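# Bridge three sticks over the blue disc with posts

## Task

Using any of the three arms (mounted on the tabletop in the scene frame at about arm1 x=+0.62 y=+0.00 z=+0.72 facing +180°, arm2 x=-0.31 y=+0.54 z=+0.72 facing -60°, arm3 x=-0.31 y=-0.54 z=+0.72 facing +60°, headings measured counter-clockwise from +x), place all three sticks so that each stick's centre line, the segment joining its two ends, crosses above the blue disc painted on the table. When finished, no stick may rest on the table, every post must still be standing close to its starting spot, and the arrangement must hold up on its own: release every grip and pull the arms away. Anything the robots are still holding in place does not count.

## Robot and tools

Setup: three identical i2rt Big YAM arms, named arm1, arm2 and arm3, each with six revolute joints, a two-finger gripper and a wrist camera. Room cameras are cam_high and cam_low; wrist cameras are arm1_cam_wrist, arm2_cam_wrist and arm3_cam_wrist. All positions live in one shared scene frame with its origin on the floor and +z up; the tabletop is near z=0.72 m. The foot positions above are approximate, and the exact foot pose is never printed. The hand point is midway between the fingertips; its z axis runs along the fingers and the fingers close along its y axis. Reach is roughly 1.0 m from the joint-1 axis.

execute_actions(actions, cameras): actions is a list holding exactly one action object, or empty to just read state and images. The action is keyed by arm name; each arm gets a "joints" object of absolute joint targets (not offsets), any subset of: joint1_rad, joint2_rad, joint3_rad, joint4_rad, joint5_rad, joint6_rad in radians, and gripper_m in metres. Ranges: joint1_rad -2.879 to 2.879 (base yaw, positive counter-clockwise seen from above, 0 extends the arm along the direction its foot faces); joint2_rad 0 to 3.141 (shoulder, 0 is upper arm roughly level pointing back, larger lifts it up then forward); joint3_rad 0 to 3.019 (elbow, 0 folded, larger opens); joint4_rad -1.692 to 1.57 (hand pitch, positive tilts fingers up); joint5_rad -1.57 to 1.57 (hand swings sideways, positive toward the arm's right); joint6_rad -2.094 to 2.094 (hand roll, positive clockwise viewed from behind the hand); gripper_m 0 to 0.093 (fingertip gap; grip force about 50-62 N per pad, lower on some). Tolerances for done: ±0.045, 0.14, 0.09, 0.055, 0.03, 0.035 rad and ±0.003 m. All motions in one action start together but finish at different times, and joints move at different speeds, so the hand can swing wide between postures. An action runs at most 15 s. Unknown keys or out-of-range values reject the whole call with nothing moving. cameras picks which images return: omitted, null or ["all"] gives every camera, [] none; the pictures line lists image order. Joints or arms omitted from an action may keep pushing toward earlier targets.

wait(seconds): 0 to 10 s, commands nothing new and returns the same state and images as an empty action.

zoom_image(camera, region): enlarges part of that camera's most recent full image; region is [x0, y0, x1, y1] pixels with (0,0) top-left, at most 504 by 504. All images are 504x504.

read_manual(section): returns only licence and notice text ("licences"); it does not help control.

finished_scene(scene): closes the current scene, given its number, after the last command has been held; irreversible, and the result reports success. Sending a reply without a tool call ends everything.

Reading results: joint_positions gives current joint values. joint_status tells how each commanded motion of the latest accepted action ended. off_target: stopped short and may still push. contact_stop or time_out: the joint now holds where it stopped; after time_out a joint may keep a target within 0.375, 0.375, 0.113, 0.225, 0.075, 0.3 rad (joints 1-6) of its position and keep pushing, listed under on_its_own, whose "held at" value is the held target, not the position. To relieve such a push, command the joint's reported position. "joint command not followed" plus a cause line means a self/arm-collision check blocked that arm's joint targets (its gripper target still runs); those joints read not_followed and the arm may retry them on later actions until you send passable targets. This check ignores fingers, gripper housings and wrist cameras and can be late, so arms can still collide. Very small target changes may not move a joint. A loaded joint that times out sags. If a result reports a stop, later motion calls in the same reply are skipped.

Motor heat: holding loads or pushing heats motors. MOTOR HOT appears from 85 °C; at 100 °C an OVER-TEMPERATURE FAULT drops that arm and releases its gripper, and its joint_status reads limit_stop_at_motor_heat; resend targets afterward. Heat persists.

The arms do not stop on contact; they keep pressing, possibly hard. Avoid: arms pressing or striking each other, dropping or slamming sticks, shoving posts over or away, knocking anything off the work area (which ends the scene), and long hard pushes. Loose objects may occasionally get a small external nudge. The simulation keeps running while you compose replies, holding the last command. Faster robot motion is preferred. Typical flow: look with cameras, grasp a stick, lift it clear of posts, lower it onto posts so it spans over the disc, open the gripper, retreat, repeat, confirm visually, then finish.

Each tool is called after "Request:" as name(argument=value, ...) on one line, values as JSON.

## Session

I'll start by looking at the scene.

Request:
execute_actions(actions=[])

Scene clock: 0.00 s.
Motor temperatures (°C, as the motors report them): arm1=[27 27 26 28 29 28] | arm2=[29 26 29 29 26 27] | arm3=[27 29 26 27 29 29]
arm1.joint_positions: joint1_rad=-0.486 joint2_rad=+0.594 joint3_rad=+1.386 joint4_rad=-1.283 joint5_rad=+0.112 joint6_rad=-0.086 gripper_m=+0.094
arm1.joint_status: not commanded
arm1.hand: x=+0.4257 y=+0.1277 z=+1.3807 quat_wxyz=(+0.188, -0.834, +0.199, +0.479) (m; scene frame)
arm2.joint_positions: joint1_rad=-0.481 joint2_rad=+0.527 joint3_rad=+1.343 joint4_rad=-1.361 joint5_rad=-0.219 joint6_rad=-0.285 gripper_m=+0.094
arm2.joint_status: not commanded
arm2.hand: x=-0.2751 y=+0.3403 z=+1.3177 quat_wxyz=(-0.372, -0.475, -0.725, +0.332) (m; scene frame)
arm3.joint_positions: joint1_rad=-0.399 joint2_rad=+0.541 joint3_rad=+1.329 joint4_rad=-1.508 joint5_rad=+0.165 joint6_rad=-0.187 gripper_m=+0.095
arm3.joint_status: not commanded
arm3.hand: x=-0.1483 y=-0.4425 z=+1.3171 quat_wxyz=(-0.417, +0.352, -0.837, -0.029) (m; scene frame)
pictures: arm1_cam_wrist, arm2_cam_wrist, arm3_cam_wrist, cam_high, cam_low
Images, in order (width x height): arm1_cam_wrist 504x504, arm2_cam_wrist 504x504, arm3_cam_wrist 504x504, cam_high 504x504, cam_low 504x504.

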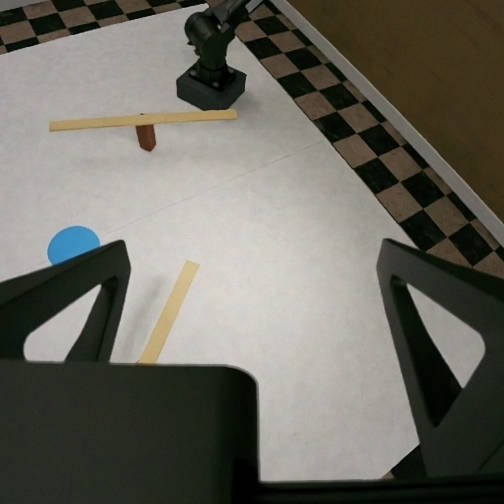

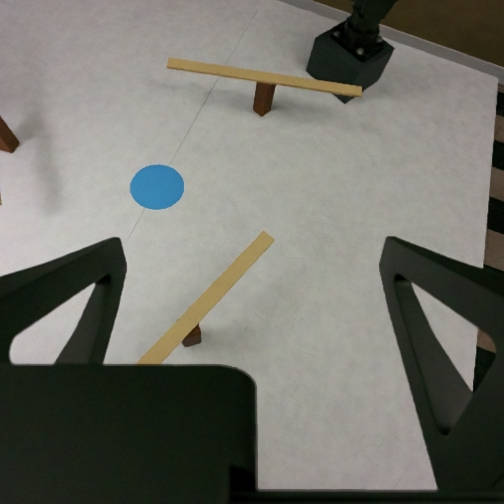

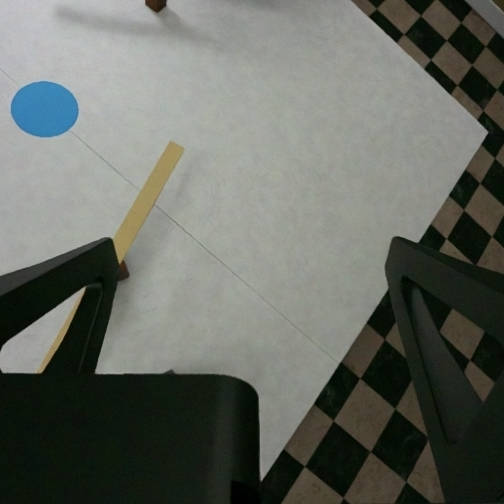

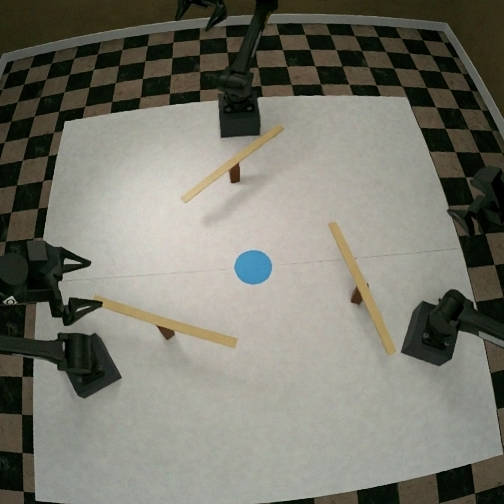

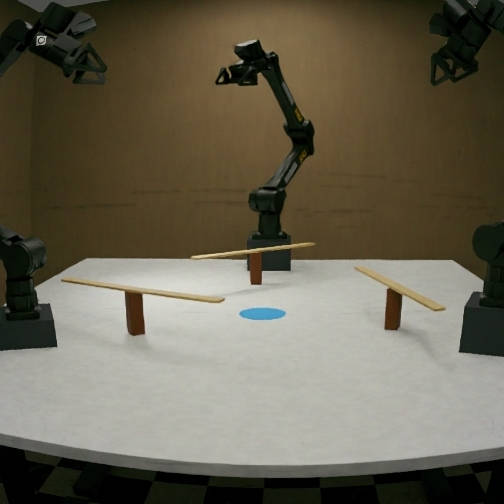

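Request:
zoom_image(camera="cam_high", region=[60, 90, 460, 410])

Request:
zoom_image(camera="cam_low", region=[0, 200, 504, 380])

Region (60, 90, 460, 410) of cam_high's 504x504 image, scaled by 1.260, with more detail than that image has; it fills the top 403 rows of this view, and the rest is white.

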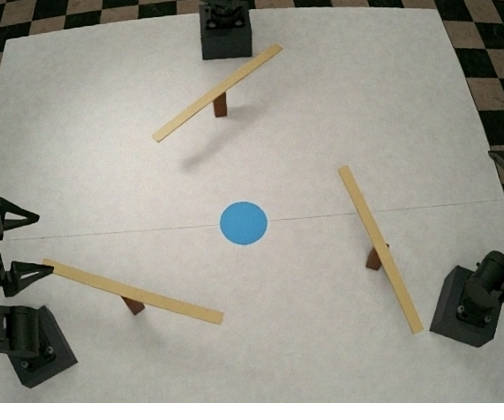

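Region (0, 200, 504, 380) of cam_low's 504x504 image, scaled by 1.000; it fills the top 180 rows of this view, and the rest is white.

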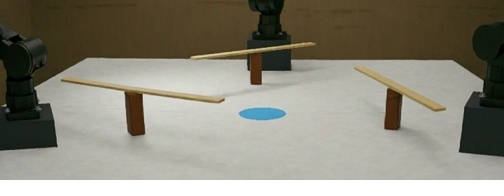

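Request:
zoom_image(camera="cam_high", region=[160, 90, 320, 250])

Request:
zoom_image(camera="cam_high", region=[40, 230, 290, 410])

Request:
zoom_image(camera="cam_high", region=[300, 200, 480, 380])

Region (160, 90, 320, 250) of cam_high's 504x504 image, scaled by 3.150, with more detail than that image has.

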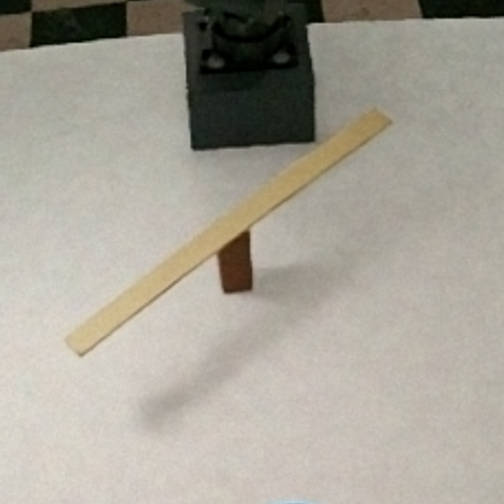

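Region (40, 230, 290, 410) of cam_high's 504x504 image, scaled by 2.016, with more detail than that image has; it fills the top 363 rows of this view, and the rest is white.

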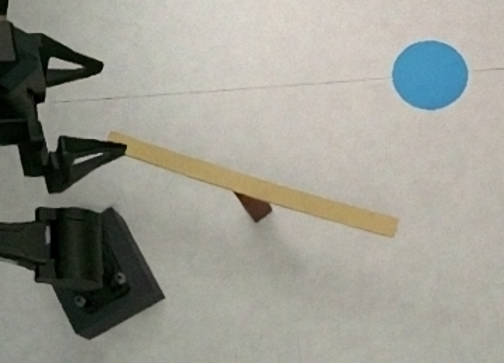

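Region (300, 200, 480, 380) of cam_high's 504x504 image, scaled by 2.800, with more detail than that image has.

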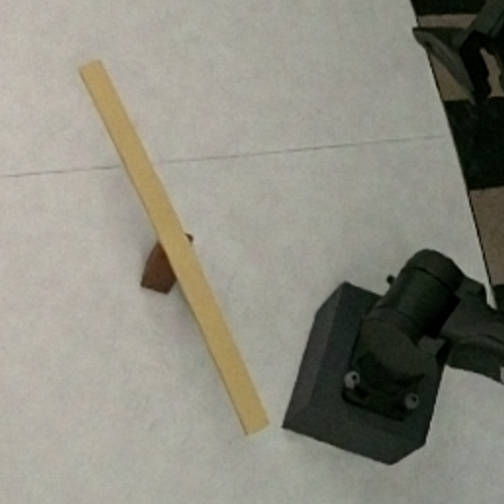

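Request:
execute_actions(actions=[{"arm1":{"joints":{"joint1_rad":0.072,"joint2_rad":1.052,"joint3_rad":0.583,"joint4_rad":-1.102,"joint5_rad":0,"joint6_rad":0.97,"gripper_m":0.08}},"arm2":{"joints":{"joint1_rad":0.171,"joint2_rad":1.005,"joint3_rad":0.668,"joint4_rad":-1.234,"joint5_rad":0,"joint6_rad":1.018,"gripper_m":0.08}},"arm3":{"joints":{"joint1_rad":0.028,"joint2_rad":1.061,"joint3_rad":0.595,"joint4_rad":-1.105,"joint5_rad":0,"joint6_rad":0.834,"gripper_m":0.08}}}])

Scene clock: 8.67 s.
Motor temperatures (°C, as the motors report them): arm1=[27 27 29 28 29 28] | arm2=[29 26 31 29 26 27] | arm3=[27 30 28 27 29 29]
arm1.joint_positions: joint1_rad=+0.068 joint2_rad=+1.063 joint3_rad=+0.581 joint4_rad=-1.100 joint5_rad=-0.001 joint6_rad=+0.960 gripper_m=+0.080
arm1.joint_status: all done
arm1.hand: x=+0.3881 y=-0.0152 z=+0.8978 quat_wxyz=(+0.000, -0.902, +0.431, -0.007) (m; scene frame)
arm2.joint_positions: joint1_rad=+0.168 joint2_rad=+1.014 joint3_rad=+0.669 joint4_rad=-1.235 joint5_rad=-0.002 joint6_rad=+1.009 gripper_m=+0.080
arm2.joint_status: all done
arm2.hand: x=-0.1670 y=+0.3491 z=+0.8982 quat_wxyz=(+0.003, -0.821, -0.571, -0.003) (m; scene frame)
arm3.joint_positions: joint1_rad=+0.025 joint2_rad=+1.077 joint3_rad=+0.594 joint4_rad=-1.119 joint5_rad=+0.002 joint6_rad=+0.826 gripper_m=+0.080
arm3.joint_status: all done
arm3.hand: x=-0.2057 y=-0.3286 z=+0.8966 quat_wxyz=(+0.008, +0.142, -0.990, +0.013) (m; scene frame)
pictures: arm1_cam_wrist, arm2_cam_wrist, arm3_cam_wrist, cam_high, cam_low
Images, in order (width x height): arm1_cam_wrist 504x504, arm2_cam_wrist 504x504, arm3_cam_wrist 504x504, cam_high 504x504, cam_low 504x504.

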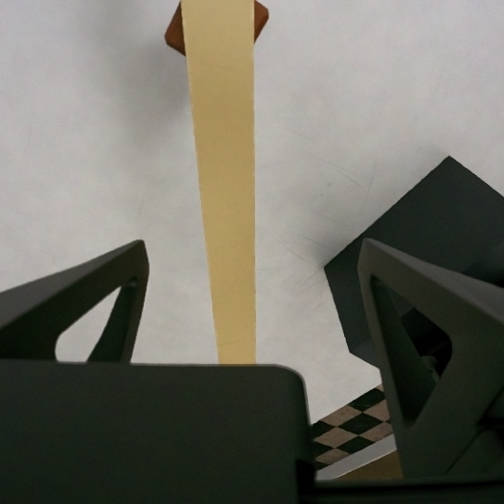

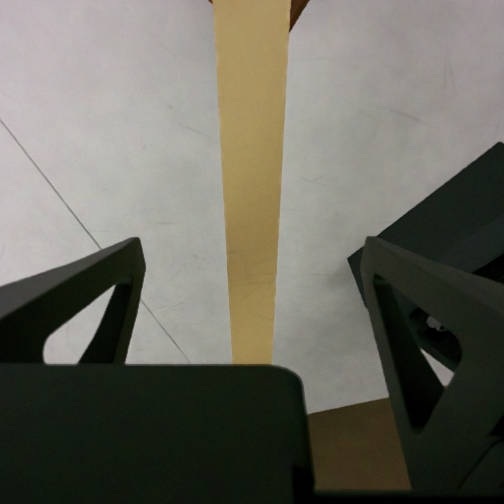

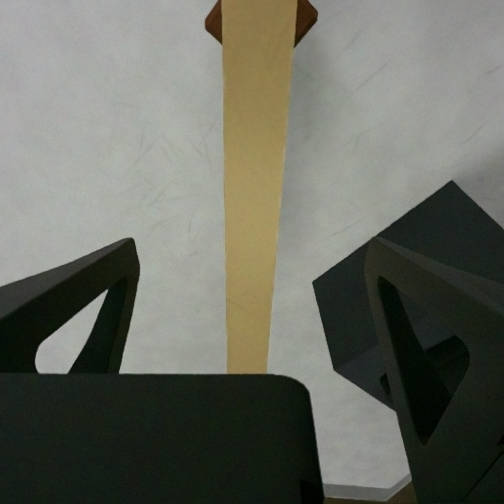

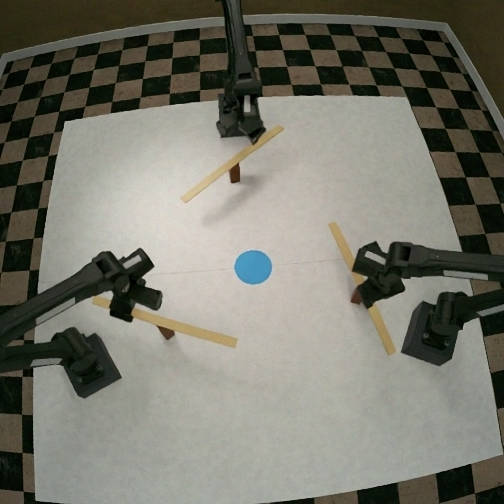

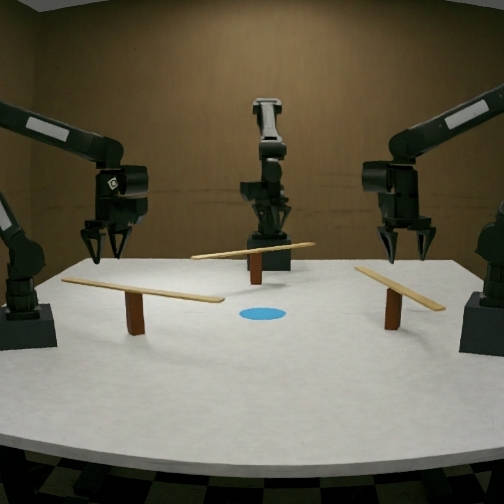

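Request:
execute_actions(actions=[{"arm1":{"joints":{"joint1_rad":0.106,"joint2_rad":1.183,"joint3_rad":0.523,"joint4_rad":-0.901,"joint5_rad":0,"joint6_rad":1.003,"gripper_m":0.09}},"arm2":{"joints":{"joint1_rad":0.171,"joint2_rad":1.07,"joint3_rad":0.571,"joint4_rad":-1.06,"joint5_rad":0,"joint6_rad":1.018,"gripper_m":0.09}},"arm3":{"joints":{"joint1_rad":0.028,"joint2_rad":1.137,"joint3_rad":0.498,"joint4_rad":-0.91,"joint5_rad":0,"joint6_rad":0.865,"gripper_m":0.09}}}])

Scene clock: 11.20 s.
Motor temperatures (°C, as the motors report them): arm1=[27 28 29 28 29 28] | arm2=[29 26 32 29 26 27] | arm3=[27 30 29 27 29 29]
arm1.joint_positions: joint1_rad=+0.096 joint2_rad=+1.186 joint3_rad=+0.519 joint4_rad=-0.913 joint5_rad=-0.001 joint6_rad=+0.993 gripper_m=+0.090
arm1.joint_status: all done
arm1.hand: x=+0.3807 y=-0.0229 z=+0.8514 quat_wxyz=(+0.000, -0.901, +0.433, -0.005) (m; scene frame)
arm2.joint_positions: joint1_rad=+0.168 joint2_rad=+1.070 joint3_rad=+0.564 joint4_rad=-1.077 joint5_rad=-0.002 joint6_rad=+1.010 gripper_m=+0.090
arm2.joint_status: all done
arm2.hand: x=-0.1703 y=+0.3537 z=+0.8499 quat_wxyz=(+0.004, -0.821, -0.570, -0.003) (m; scene frame)
arm3.joint_positions: joint1_rad=+0.025 joint2_rad=+1.130 joint3_rad=+0.492 joint4_rad=-0.925 joint5_rad=+0.002 joint6_rad=+0.857 gripper_m=+0.090
arm3.joint_status: all done
arm3.hand: x=-0.2068 y=-0.3306 z=+0.8522 quat_wxyz=(-0.003, +0.126, -0.992, -0.004) (m; scene frame)
pictures: arm1_cam_wrist, arm2_cam_wrist, arm3_cam_wrist, cam_high, cam_low
Images, in order (width x height): arm1_cam_wrist 504x504, arm2_cam_wrist 504x504, arm3_cam_wrist 504x504, cam_high 504x504, cam_low 504x504.

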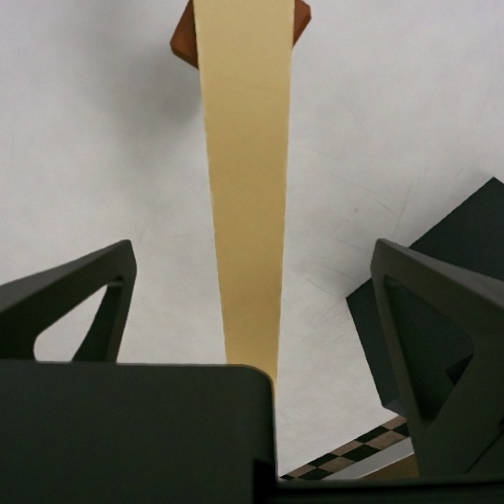

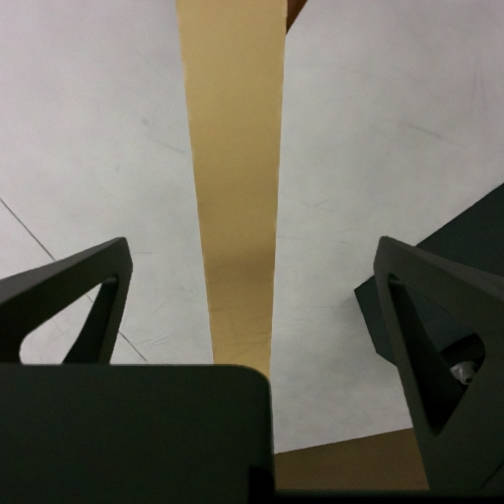

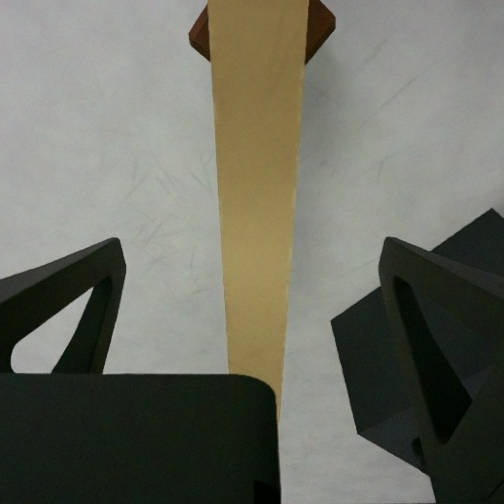

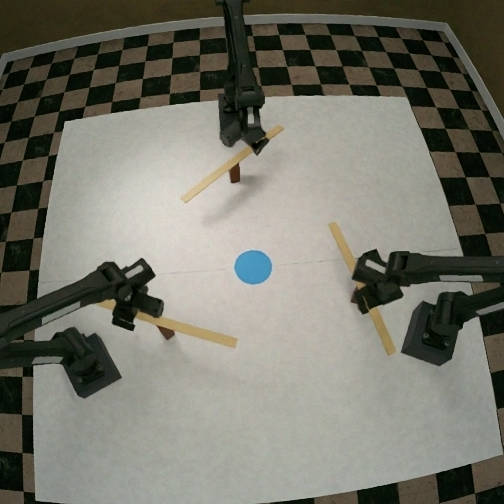

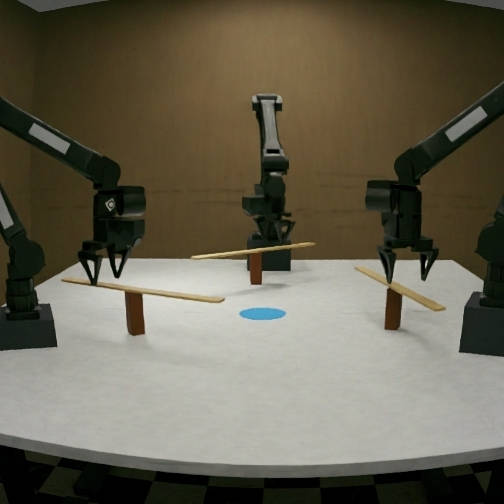

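Request:
execute_actions(actions=[{"arm1":{"joints":{"joint1_rad":0.106,"joint2_rad":1.302,"joint3_rad":0.475,"joint4_rad":-0.724}},"arm2":{"joints":{"joint2_rad":1.165,"joint3_rad":0.51,"joint4_rad":-0.892}},"arm3":{"joints":{"joint2_rad":1.265,"joint3_rad":0.449,"joint4_rad":-0.745}}}])

Scene clock: 12.73 s.
Motor temperatures (°C, as the motors report them): arm1=[27 28 29 28 29 28] | arm2=[29 26 32 29 26 27] | arm3=[27 30 29 27 29 29]
arm1.joint_positions: joint1_rad=+0.096 joint2_rad=+1.305 joint3_rad=+0.473 joint4_rad=-0.737 joint5_rad=-0.001 joint6_rad=+0.993 gripper_m=+0.090
arm1.joint_status: all done
arm1.hand: x=+0.3754 y=-0.0236 z=+0.8121 quat_wxyz=(-0.004, -0.901, +0.433, +0.000) (m; scene frame)
arm2.joint_positions: joint1_rad=+0.168 joint2_rad=+1.167 joint3_rad=+0.507 joint4_rad=-0.909 joint5_rad=-0.002 joint6_rad=+1.010 gripper_m=+0.090
arm2.joint_status: all done
arm2.hand: x=-0.1660 y=+0.3484 z=+0.8106 quat_wxyz=(-0.002, -0.821, -0.570, -0.003) (m; scene frame)
arm3.joint_positions: joint1_rad=+0.025 joint2_rad=+1.260 joint3_rad=+0.449 joint4_rad=-0.759 joint5_rad=+0.002 joint6_rad=+0.857 gripper_m=+0.090
arm3.joint_status: all done
arm3.hand: x=-0.2055 y=-0.3278 z=+0.8124 quat_wxyz=(+0.000, +0.126, -0.992, +0.000) (m; scene frame)
pictures: arm1_cam_wrist, arm2_cam_wrist, arm3_cam_wrist, cam_high, cam_low
Images, in order (width x height): arm1_cam_wrist 504x504, arm2_cam_wrist 504x504, arm3_cam_wrist 504x504, cam_high 504x504, cam_low 504x504.

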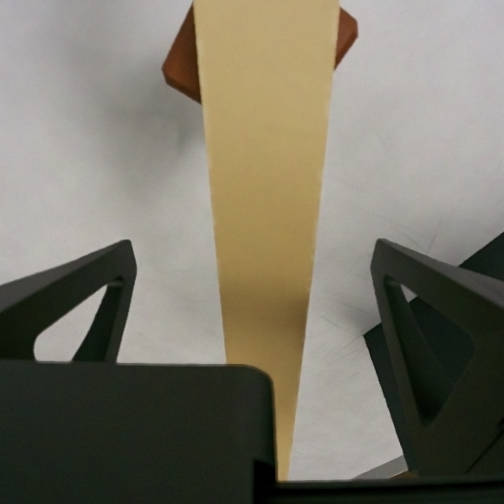

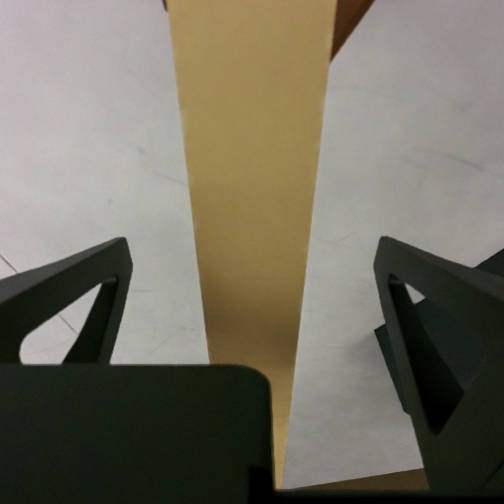

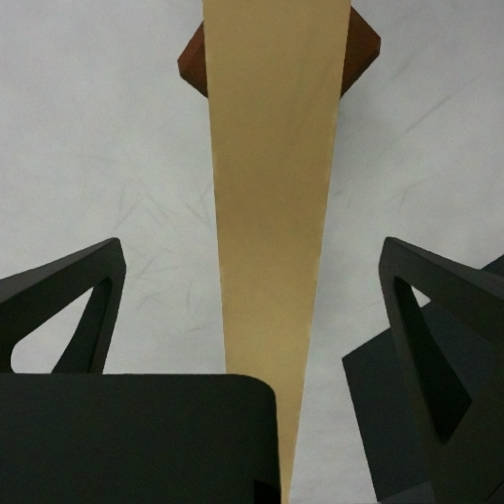

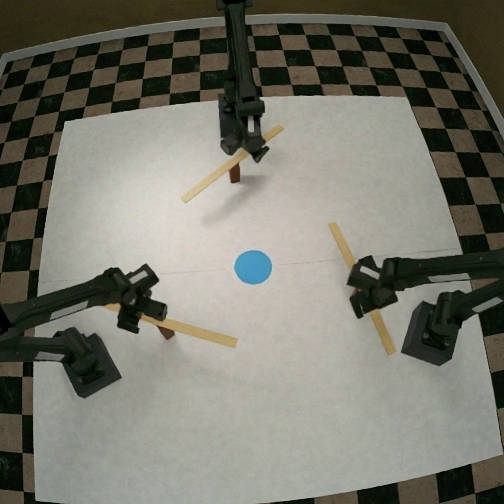

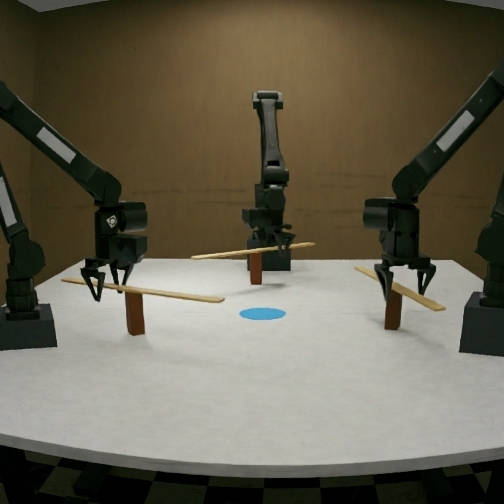

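Request:
execute_actions(actions=[{"arm1":{"joints":{"gripper_m":0.015}},"arm2":{"joints":{"gripper_m":0.015}},"arm3":{"joints":{"gripper_m":0.015}}}])

Scene clock: 13.70 s.
Motor temperatures (°C, as the motors report them): arm1=[27 28 29 28 29 28] | arm2=[29 26 32 29 26 27] | arm3=[27 30 29 27 29 29]
arm1.joint_positions: joint1_rad=+0.096 joint2_rad=+1.305 joint3_rad=+0.473 joint4_rad=-0.736 joint5_rad=-0.001 joint6_rad=+0.994 gripper_m=+0.027
arm1.joint_status: gripper_m off_target (ended at +0.027, target +0.015)
arm1.hand: x=+0.3752 y=-0.0236 z=+0.8121 quat_wxyz=(-0.004, -0.901, +0.434, +0.000) (m; scene frame)
arm2.joint_positions: joint1_rad=+0.168 joint2_rad=+1.167 joint3_rad=+0.507 joint4_rad=-0.909 joint5_rad=-0.002 joint6_rad=+1.011 gripper_m=+0.026
arm2.joint_status: gripper_m off_target (ended at +0.026, target +0.015)
arm2.hand: x=-0.1659 y=+0.3483 z=+0.8106 quat_wxyz=(-0.002, -0.822, -0.570, -0.003) (m; scene frame)
arm3.joint_positions: joint1_rad=+0.025 joint2_rad=+1.260 joint3_rad=+0.449 joint4_rad=-0.759 joint5_rad=+0.001 joint6_rad=+0.859 gripper_m=+0.028
arm3.joint_status: gripper_m off_target (ended at +0.028, target +0.015)
arm3.hand: x=-0.2055 y=-0.3277 z=+0.8124 quat_wxyz=(+0.000, +0.126, -0.992, +0.000) (m; scene frame)
pictures: arm1_cam_wrist, arm2_cam_wrist, arm3_cam_wrist, cam_high, cam_low
Images, in order (width x height): arm1_cam_wrist 504x504, arm2_cam_wrist 504x504, arm3_cam_wrist 504x504, cam_high 504x504, cam_low 504x504.

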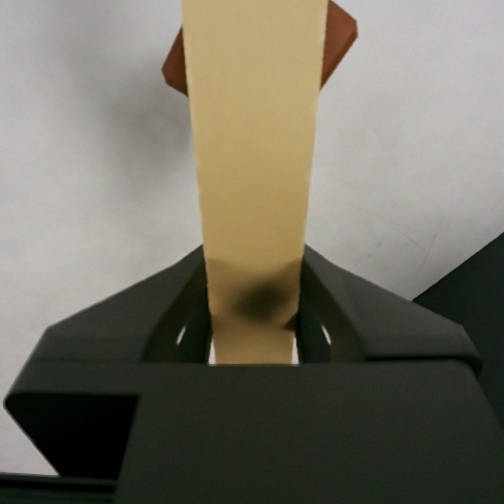

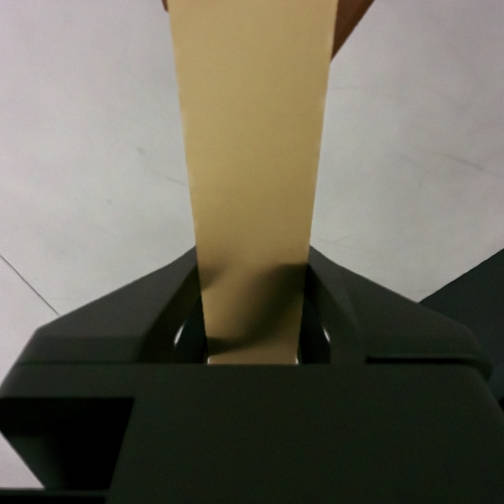

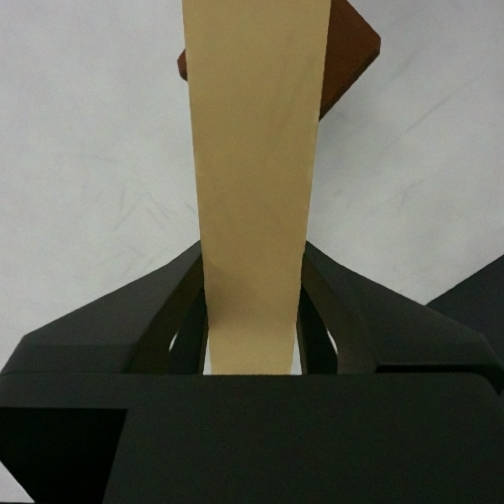

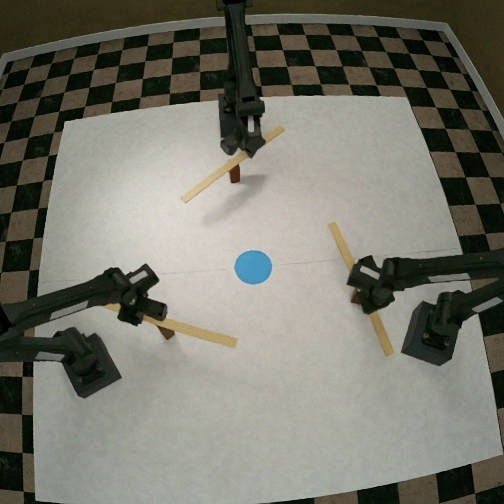

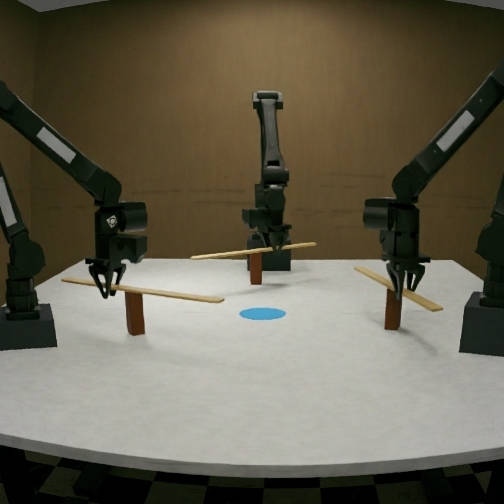

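Request:
execute_actions(actions=[{"arm1":{"joints":{"joint2_rad":1.275,"joint3_rad":0.72,"joint4_rad":-1.01}},"arm2":{"joints":{"joint2_rad":1.165,"joint3_rad":0.765,"joint4_rad":-1.164}},"arm3":{"joints":{"joint2_rad":1.26,"joint3_rad":0.725,"joint4_rad":-1.031}}}], cameras=["cam_high", "cam_low"])

Scene clock: 18.17 s.
Motor temperatures (°C, as the motors report them): arm1=[27 28 30 28 29 28] | arm2=[29 26 32 29 26 27] | arm3=[27 30 29 27 29 29]
arm1.joint_positions: joint1_rad=+0.096 joint2_rad=+1.285 joint3_rad=+0.693 joint4_rad=-1.000 joint5_rad=-0.001 joint6_rad=+0.995 gripper_m=+0.027
arm1.joint_status: all done
arm1.hand: x=+0.3295 y=-0.0276 z=+0.8804 quat_wxyz=(+0.003, -0.901, +0.434, -0.010) (m; scene frame)
arm2.joint_positions: joint1_rad=+0.168 joint2_rad=+1.167 joint3_rad=+0.735 joint4_rad=-1.149 joint5_rad=-0.002 joint6_rad=+1.011 gripper_m=+0.026
arm2.joint_status: all done
arm2.hand: x=-0.1406 y=+0.3147 z=+0.8852 quat_wxyz=(+0.004, -0.822, -0.570, -0.003) (m; scene frame)
arm3.joint_positions: joint1_rad=+0.025 joint2_rad=+1.260 joint3_rad=+0.704 joint4_rad=-1.018 joint5_rad=+0.001 joint6_rad=+0.859 gripper_m=+0.028
arm3.joint_status: all done
arm3.hand: x=-0.1787 y=-0.2738 z=+0.8877 quat_wxyz=(+0.001, +0.126, -0.992, +0.002) (m; scene frame)
pictures: cam_high, cam_low
Images, in order (width x height): cam_high 504x504, cam_low 504x504.

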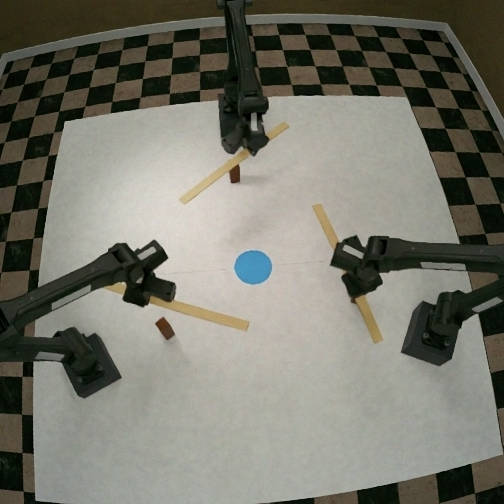

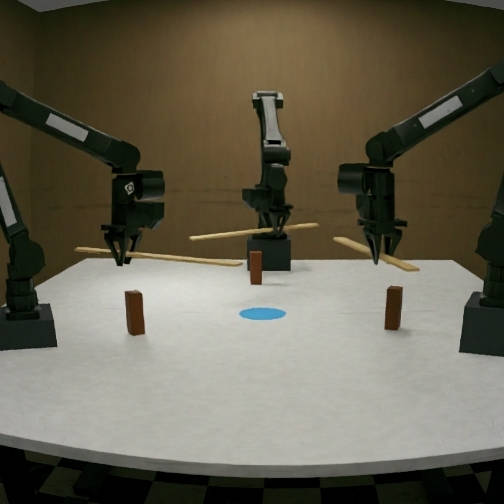

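Request:
execute_actions(actions=[{"arm1":{"joints":{"joint1_rad":-0.15,"joint4_rad":-0.765,"joint6_rad":-0.092}},"arm2":{"joints":{"joint1_rad":-0.118,"joint4_rad":-0.923,"joint6_rad":-0.089}},"arm3":{"joints":{"joint1_rad":-0.197,"joint4_rad":-0.80,"joint6_rad":-0.108}}}], cameras=["cam_high", "cam_low"])

Scene clock: 20.33 s.
Motor temperatures (°C, as the motors report them): arm1=[27 28 30 28 29 28] | arm2=[29 26 33 29 26 27] | arm3=[27 30 30 27 29 29]
arm1.joint_positions: joint1_rad=-0.151 joint2_rad=+1.285 joint3_rad=+0.693 joint4_rad=-0.781 joint5_rad=+0.000 joint6_rad=-0.082 gripper_m=+0.027
arm1.joint_status: all done
arm1.hand: x=+0.2787 y=+0.0524 z=+0.8846 quat_wxyz=(+0.009, -0.995, +0.034, +0.098) (m; scene frame)
arm2.joint_positions: joint1_rad=-0.121 joint2_rad=+1.167 joint3_rad=+0.735 joint4_rad=-0.944 joint5_rad=-0.001 joint6_rad=-0.081 gripper_m=+0.026
arm2.joint_status: all done
arm2.hand: x=-0.1934 y=+0.2286 z=+0.8895 quat_wxyz=(-0.080, -0.531, -0.842, +0.057) (m; scene frame)
arm3.joint_positions: joint1_rad=-0.198 joint2_rad=+1.260 joint3_rad=+0.704 joint4_rad=-0.817 joint5_rad=+0.001 joint6_rad=-0.100 gripper_m=+0.028
arm3.joint_status: all done
arm3.hand: x=-0.0926 y=-0.2714 z=+0.8923 quat_wxyz=(-0.091, +0.471, -0.877, -0.038) (m; scene frame)
pictures: cam_high, cam_low
Images, in order (width x height): cam_high 504x504, cam_low 504x504.

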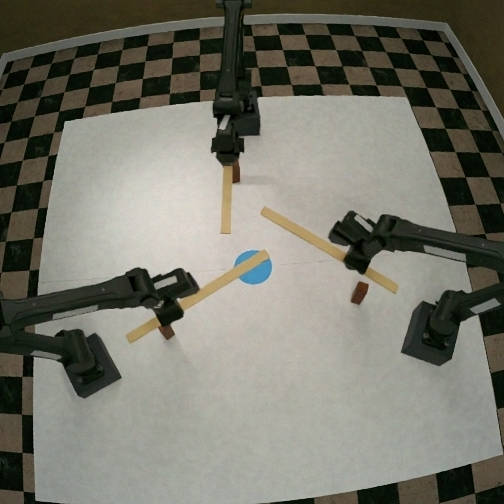

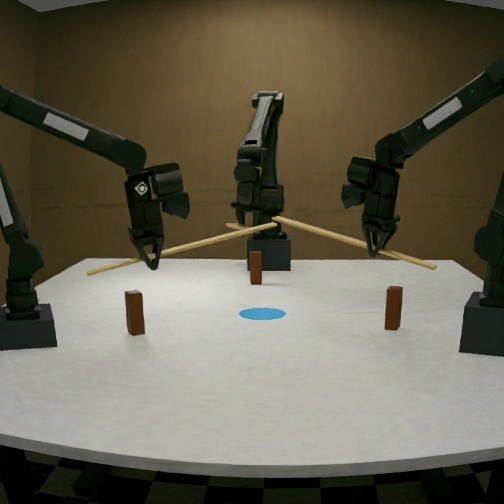

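Request:
execute_actions(actions=[{"arm1":{"joints":{"joint2_rad":1.522,"joint3_rad":0.90,"joint4_rad":-0.70}},"arm2":{"joints":{"joint2_rad":1.425,"joint3_rad":0.92,"joint4_rad":-0.814}},"arm3":{"joints":{"joint2_rad":1.50,"joint3_rad":0.88,"joint4_rad":-0.708}}}])

Scene clock: 22.20 s.
Motor temperatures (°C, as the motors report them): arm1=[27 28 31 28 29 28] | arm2=[29 26 34 29 26 27] | arm3=[27 30 30 27 29 29]
arm1.joint_positions: joint1_rad=-0.151 joint2_rad=+1.526 joint3_rad=+0.867 joint4_rad=-0.708 joint5_rad=+0.000 joint6_rad=-0.082 gripper_m=+0.027
arm1.joint_status: all done
arm1.hand: x=+0.2004 y=+0.0641 z=+0.8631 quat_wxyz=(+0.009, -0.994, +0.034, +0.101) (m; scene frame)
arm2.joint_positions: joint1_rad=-0.121 joint2_rad=+1.430 joint3_rad=+0.886 joint4_rad=-0.826 joint5_rad=-0.001 joint6_rad=-0.081 gripper_m=+0.026
arm2.joint_status: all done
arm2.hand: x=-0.1640 y=+0.1519 z=+0.8622 quat_wxyz=(-0.083, -0.531, -0.841, +0.059) (m; scene frame)
arm3.joint_positions: joint1_rad=-0.198 joint2_rad=+1.493 joint3_rad=+0.857 joint4_rad=-0.717 joint5_rad=+0.001 joint6_rad=-0.101 gripper_m=+0.028
arm3.joint_status: all done
arm3.hand: x=-0.0438 y=-0.2116 z=+0.8695 quat_wxyz=(-0.100, +0.471, -0.876, -0.042) (m; scene frame)
pictures: arm1_cam_wrist, arm2_cam_wrist, arm3_cam_wrist, cam_high, cam_low
Images, in order (width x height): arm1_cam_wrist 504x504, arm2_cam_wrist 504x504, arm3_cam_wrist 504x504, cam_high 504x504, cam_low 504x504.

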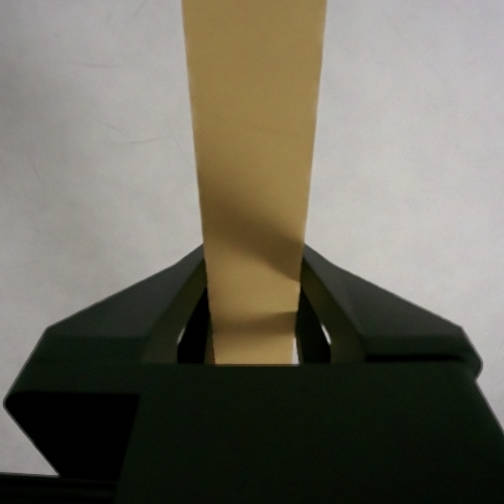

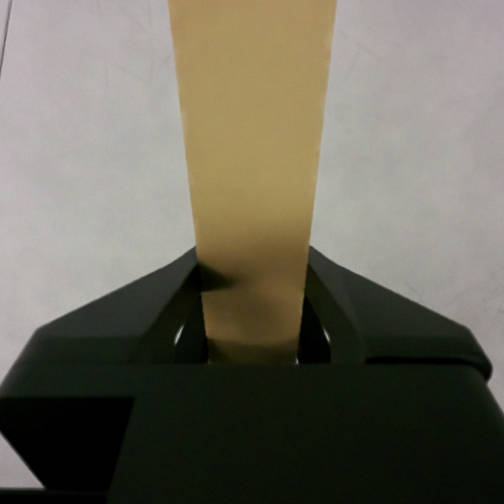

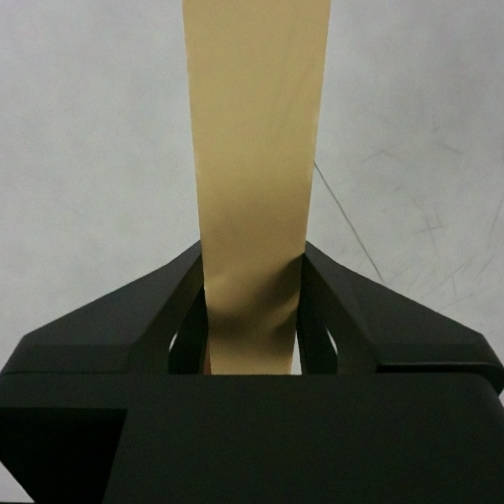

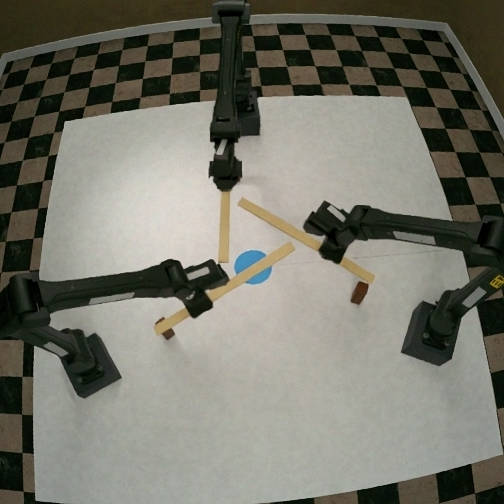

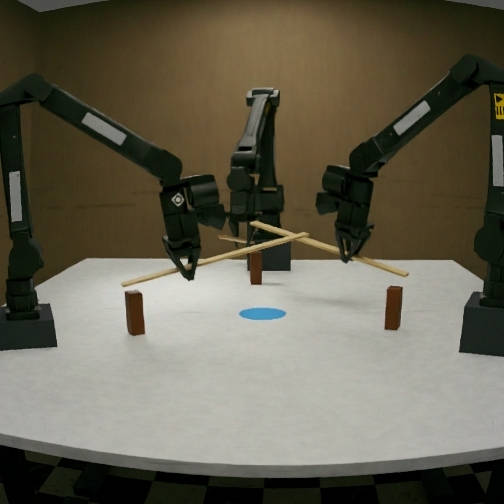

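Request:
zoom_image(camera="cam_low", region=[90, 170, 440, 345])

Request:
zoom_image(camera="cam_high", region=[130, 140, 400, 360])

Region (90, 170, 440, 345) of cam_low's 504x504 image, scaled by 1.440, with more detail than that image has.

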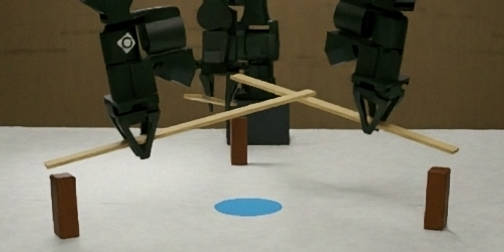

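Region (130, 140, 400, 360) of cam_high's 504x504 image, scaled by 1.867, with more detail than that image has; it fills the top 411 rows of this view, and the rest is white.

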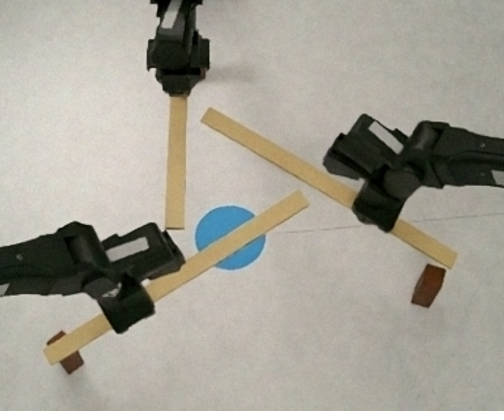

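Request:
execute_actions(actions=[{"arm1":{"joints":{"joint1_rad":-0.062}},"arm2":{"joints":{"joint1_rad":-0.033}},"arm3":{"joints":{"joint1_rad":-0.112}}}], cameras=["cam_high", "cam_low"])

Request:
zoom_image(camera="cam_low", region=[90, 170, 440, 345])

Request:
zoom_image(camera="cam_high", region=[130, 140, 400, 360])

Scene clock: 23.27 s.
Motor temperatures (°C, as the motors report them): arm1=[27 28 31 28 29 28] | arm2=[29 26 34 29 26 27] | arm3=[27 30 30 27 29 29]
arm1.joint_positions: joint1_rad=-0.060 joint2_rad=+1.526 joint3_rad=+0.867 joint4_rad=-0.708 joint5_rad=+0.000 joint6_rad=-0.083 gripper_m=+0.027
arm1.joint_status: all done
arm1.hand: x=+0.1964 y=+0.0257 z=+0.8633 quat_wxyz=(+0.005, -0.995, -0.012, +0.102) (m; scene frame)
arm2.joint_positions: joint1_rad=-0.029 joint2_rad=+1.430 joint3_rad=+0.886 joint4_rad=-0.826 joint5_rad=+0.000 joint6_rad=-0.080 gripper_m=+0.026
arm2.joint_status: all done
arm2.hand: x=-0.1292 y=+0.1670 z=+0.8624 quat_wxyz=(-0.086, -0.492, -0.865, +0.055) (m; scene frame)
arm3.joint_positions: joint1_rad=-0.110 joint2_rad=+1.493 joint3_rad=+0.857 joint4_rad=-0.717 joint5_rad=+0.001 joint6_rad=-0.101 gripper_m=+0.028
arm3.joint_status: all done
arm3.hand: x=-0.0738 y=-0.1893 z=+0.8696 quat_wxyz=(-0.098, +0.509, -0.854, -0.046) (m; scene frame)
pictures: cam_high, cam_low
Images, in order (width x height): cam_high 504x504, cam_low 504x504.

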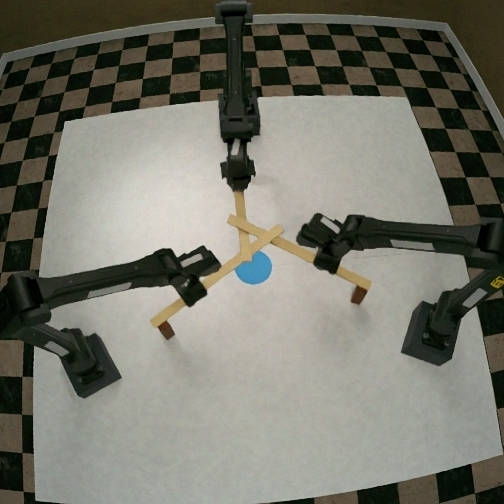

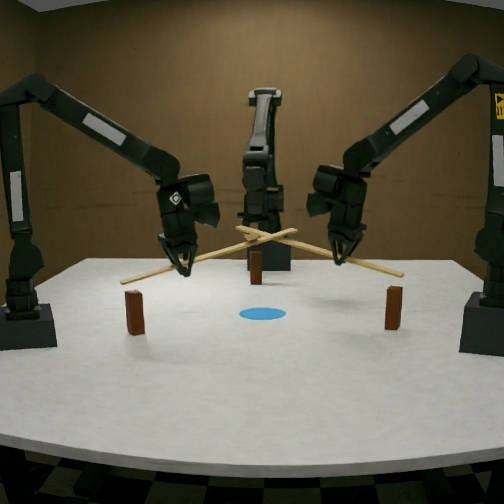

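Region (90, 170, 440, 345) of cam_low's 504x504 image, scaled by 1.440, with more detail than that image has.

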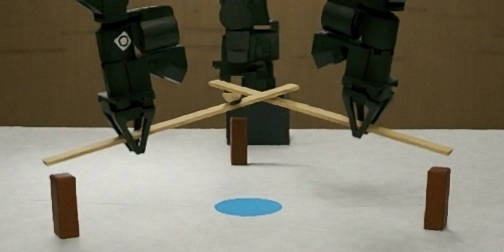

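Region (130, 140, 400, 360) of cam_high's 504x504 image, scaled by 1.867, with more detail than that image has; it fills the top 411 rows of this view, and the rest is white.

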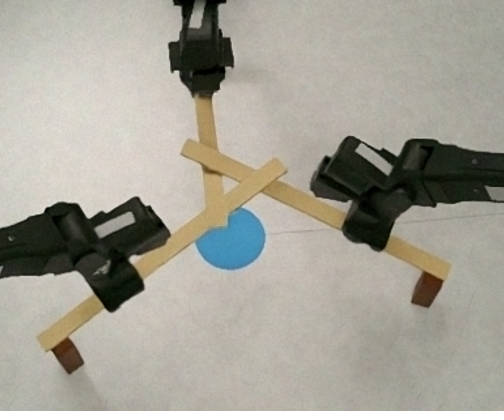

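Request:
zoom_image(camera="cam_high", region=[200, 180, 310, 290])

Request:
zoom_image(camera="cam_low", region=[200, 200, 330, 290])

Region (200, 180, 310, 290) of cam_high's 504x504 image, scaled by 4.582, with more detail than that image has.

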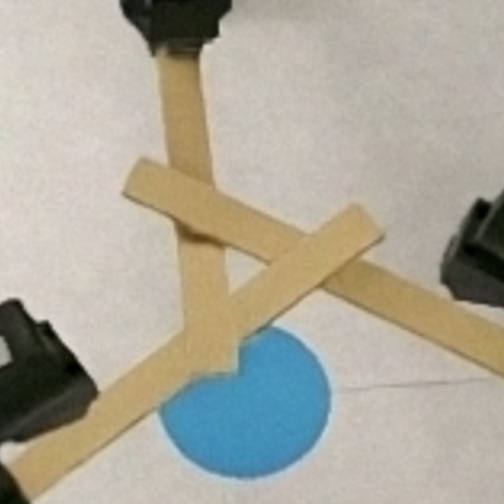

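Region (200, 200, 330, 290) of cam_low's 504x504 image, scaled by 3.877, with more detail than that image has; it fills the top 349 rows of this view, and the rest is white.

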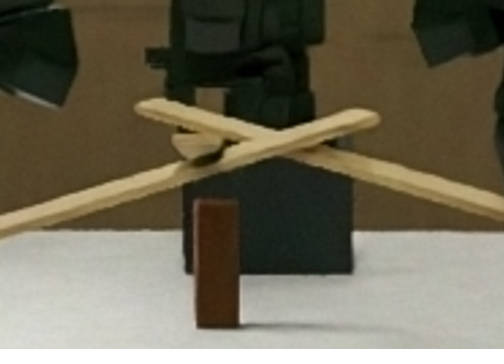

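Request:
execute_actions(actions=[{"arm1":{"joints":{"joint1_rad":-0.084,"joint6_rad":-0.062}},"arm2":{"joints":{"joint1_rad":-0.052,"joint6_rad":-0.059}},"arm3":{"joints":{"joint1_rad":-0.133,"joint6_rad":-0.08}}}], cameras=["cam_high", "cam_low"])

Request:
zoom_image(camera="cam_high", region=[130, 140, 400, 360])

Scene clock: 25.53 s.
Motor temperatures (°C, as the motors report them): arm1=[27 28 31 28 29 28] | arm2=[29 26 34 29 26 27] | arm3=[27 30 31 27 29 29]
arm1.joint_positions: joint1_rad=-0.074 joint2_rad=+1.526 joint3_rad=+0.867 joint4_rad=-0.708 joint5_rad=+0.000 joint6_rad=-0.072 gripper_m=+0.027
arm1.joint_status: all done
arm1.hand: x=+0.1968 y=+0.0318 z=+0.8633 quat_wxyz=(+0.005, -0.995, +0.001, +0.101) (m; scene frame)
arm2.joint_positions: joint1_rad=-0.047 joint2_rad=+1.430 joint3_rad=+0.886 joint4_rad=-0.826 joint5_rad=+0.000 joint6_rad=-0.067 gripper_m=+0.026
arm2.joint_status: all done
arm2.hand: x=-0.1360 y=+0.1638 z=+0.8623 quat_wxyz=(-0.085, -0.505, -0.857, +0.055) (m; scene frame)
arm3.joint_positions: joint1_rad=-0.126 joint2_rad=+1.493 joint3_rad=+0.857 joint4_rad=-0.717 joint5_rad=+0.001 joint6_rad=-0.089 gripper_m=+0.028
arm3.joint_status: all done
arm3.hand: x=-0.0682 y=-0.1931 z=+0.8696 quat_wxyz=(-0.098, +0.497, -0.861, -0.046) (m; scene frame)
pictures: cam_high, cam_low
Images, in order (width x height): cam_high 504x504, cam_low 504x504.

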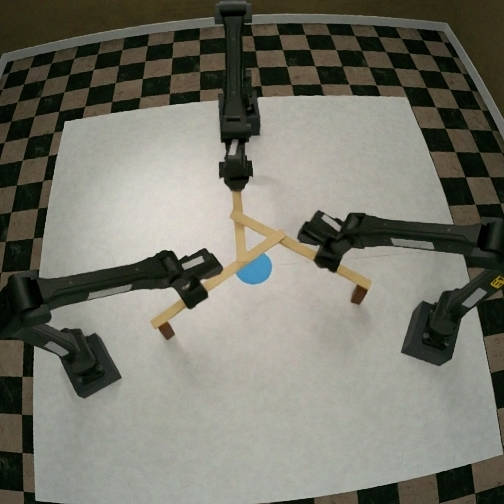

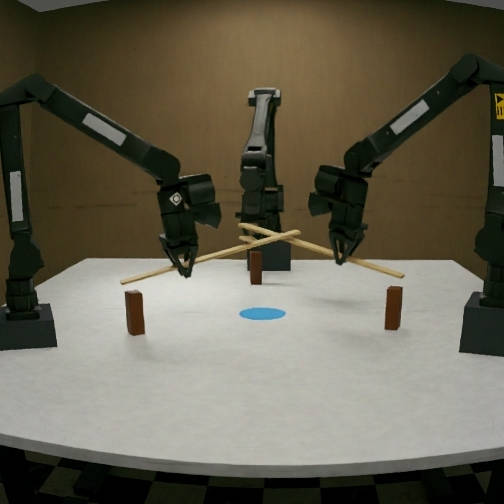

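Region (130, 140, 400, 360) of cam_high's 504x504 image, scaled by 1.867, with more detail than that image has; it fills the top 411 rows of this view, and the rest is white.

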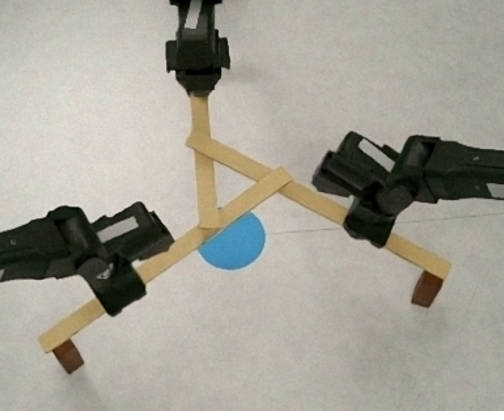

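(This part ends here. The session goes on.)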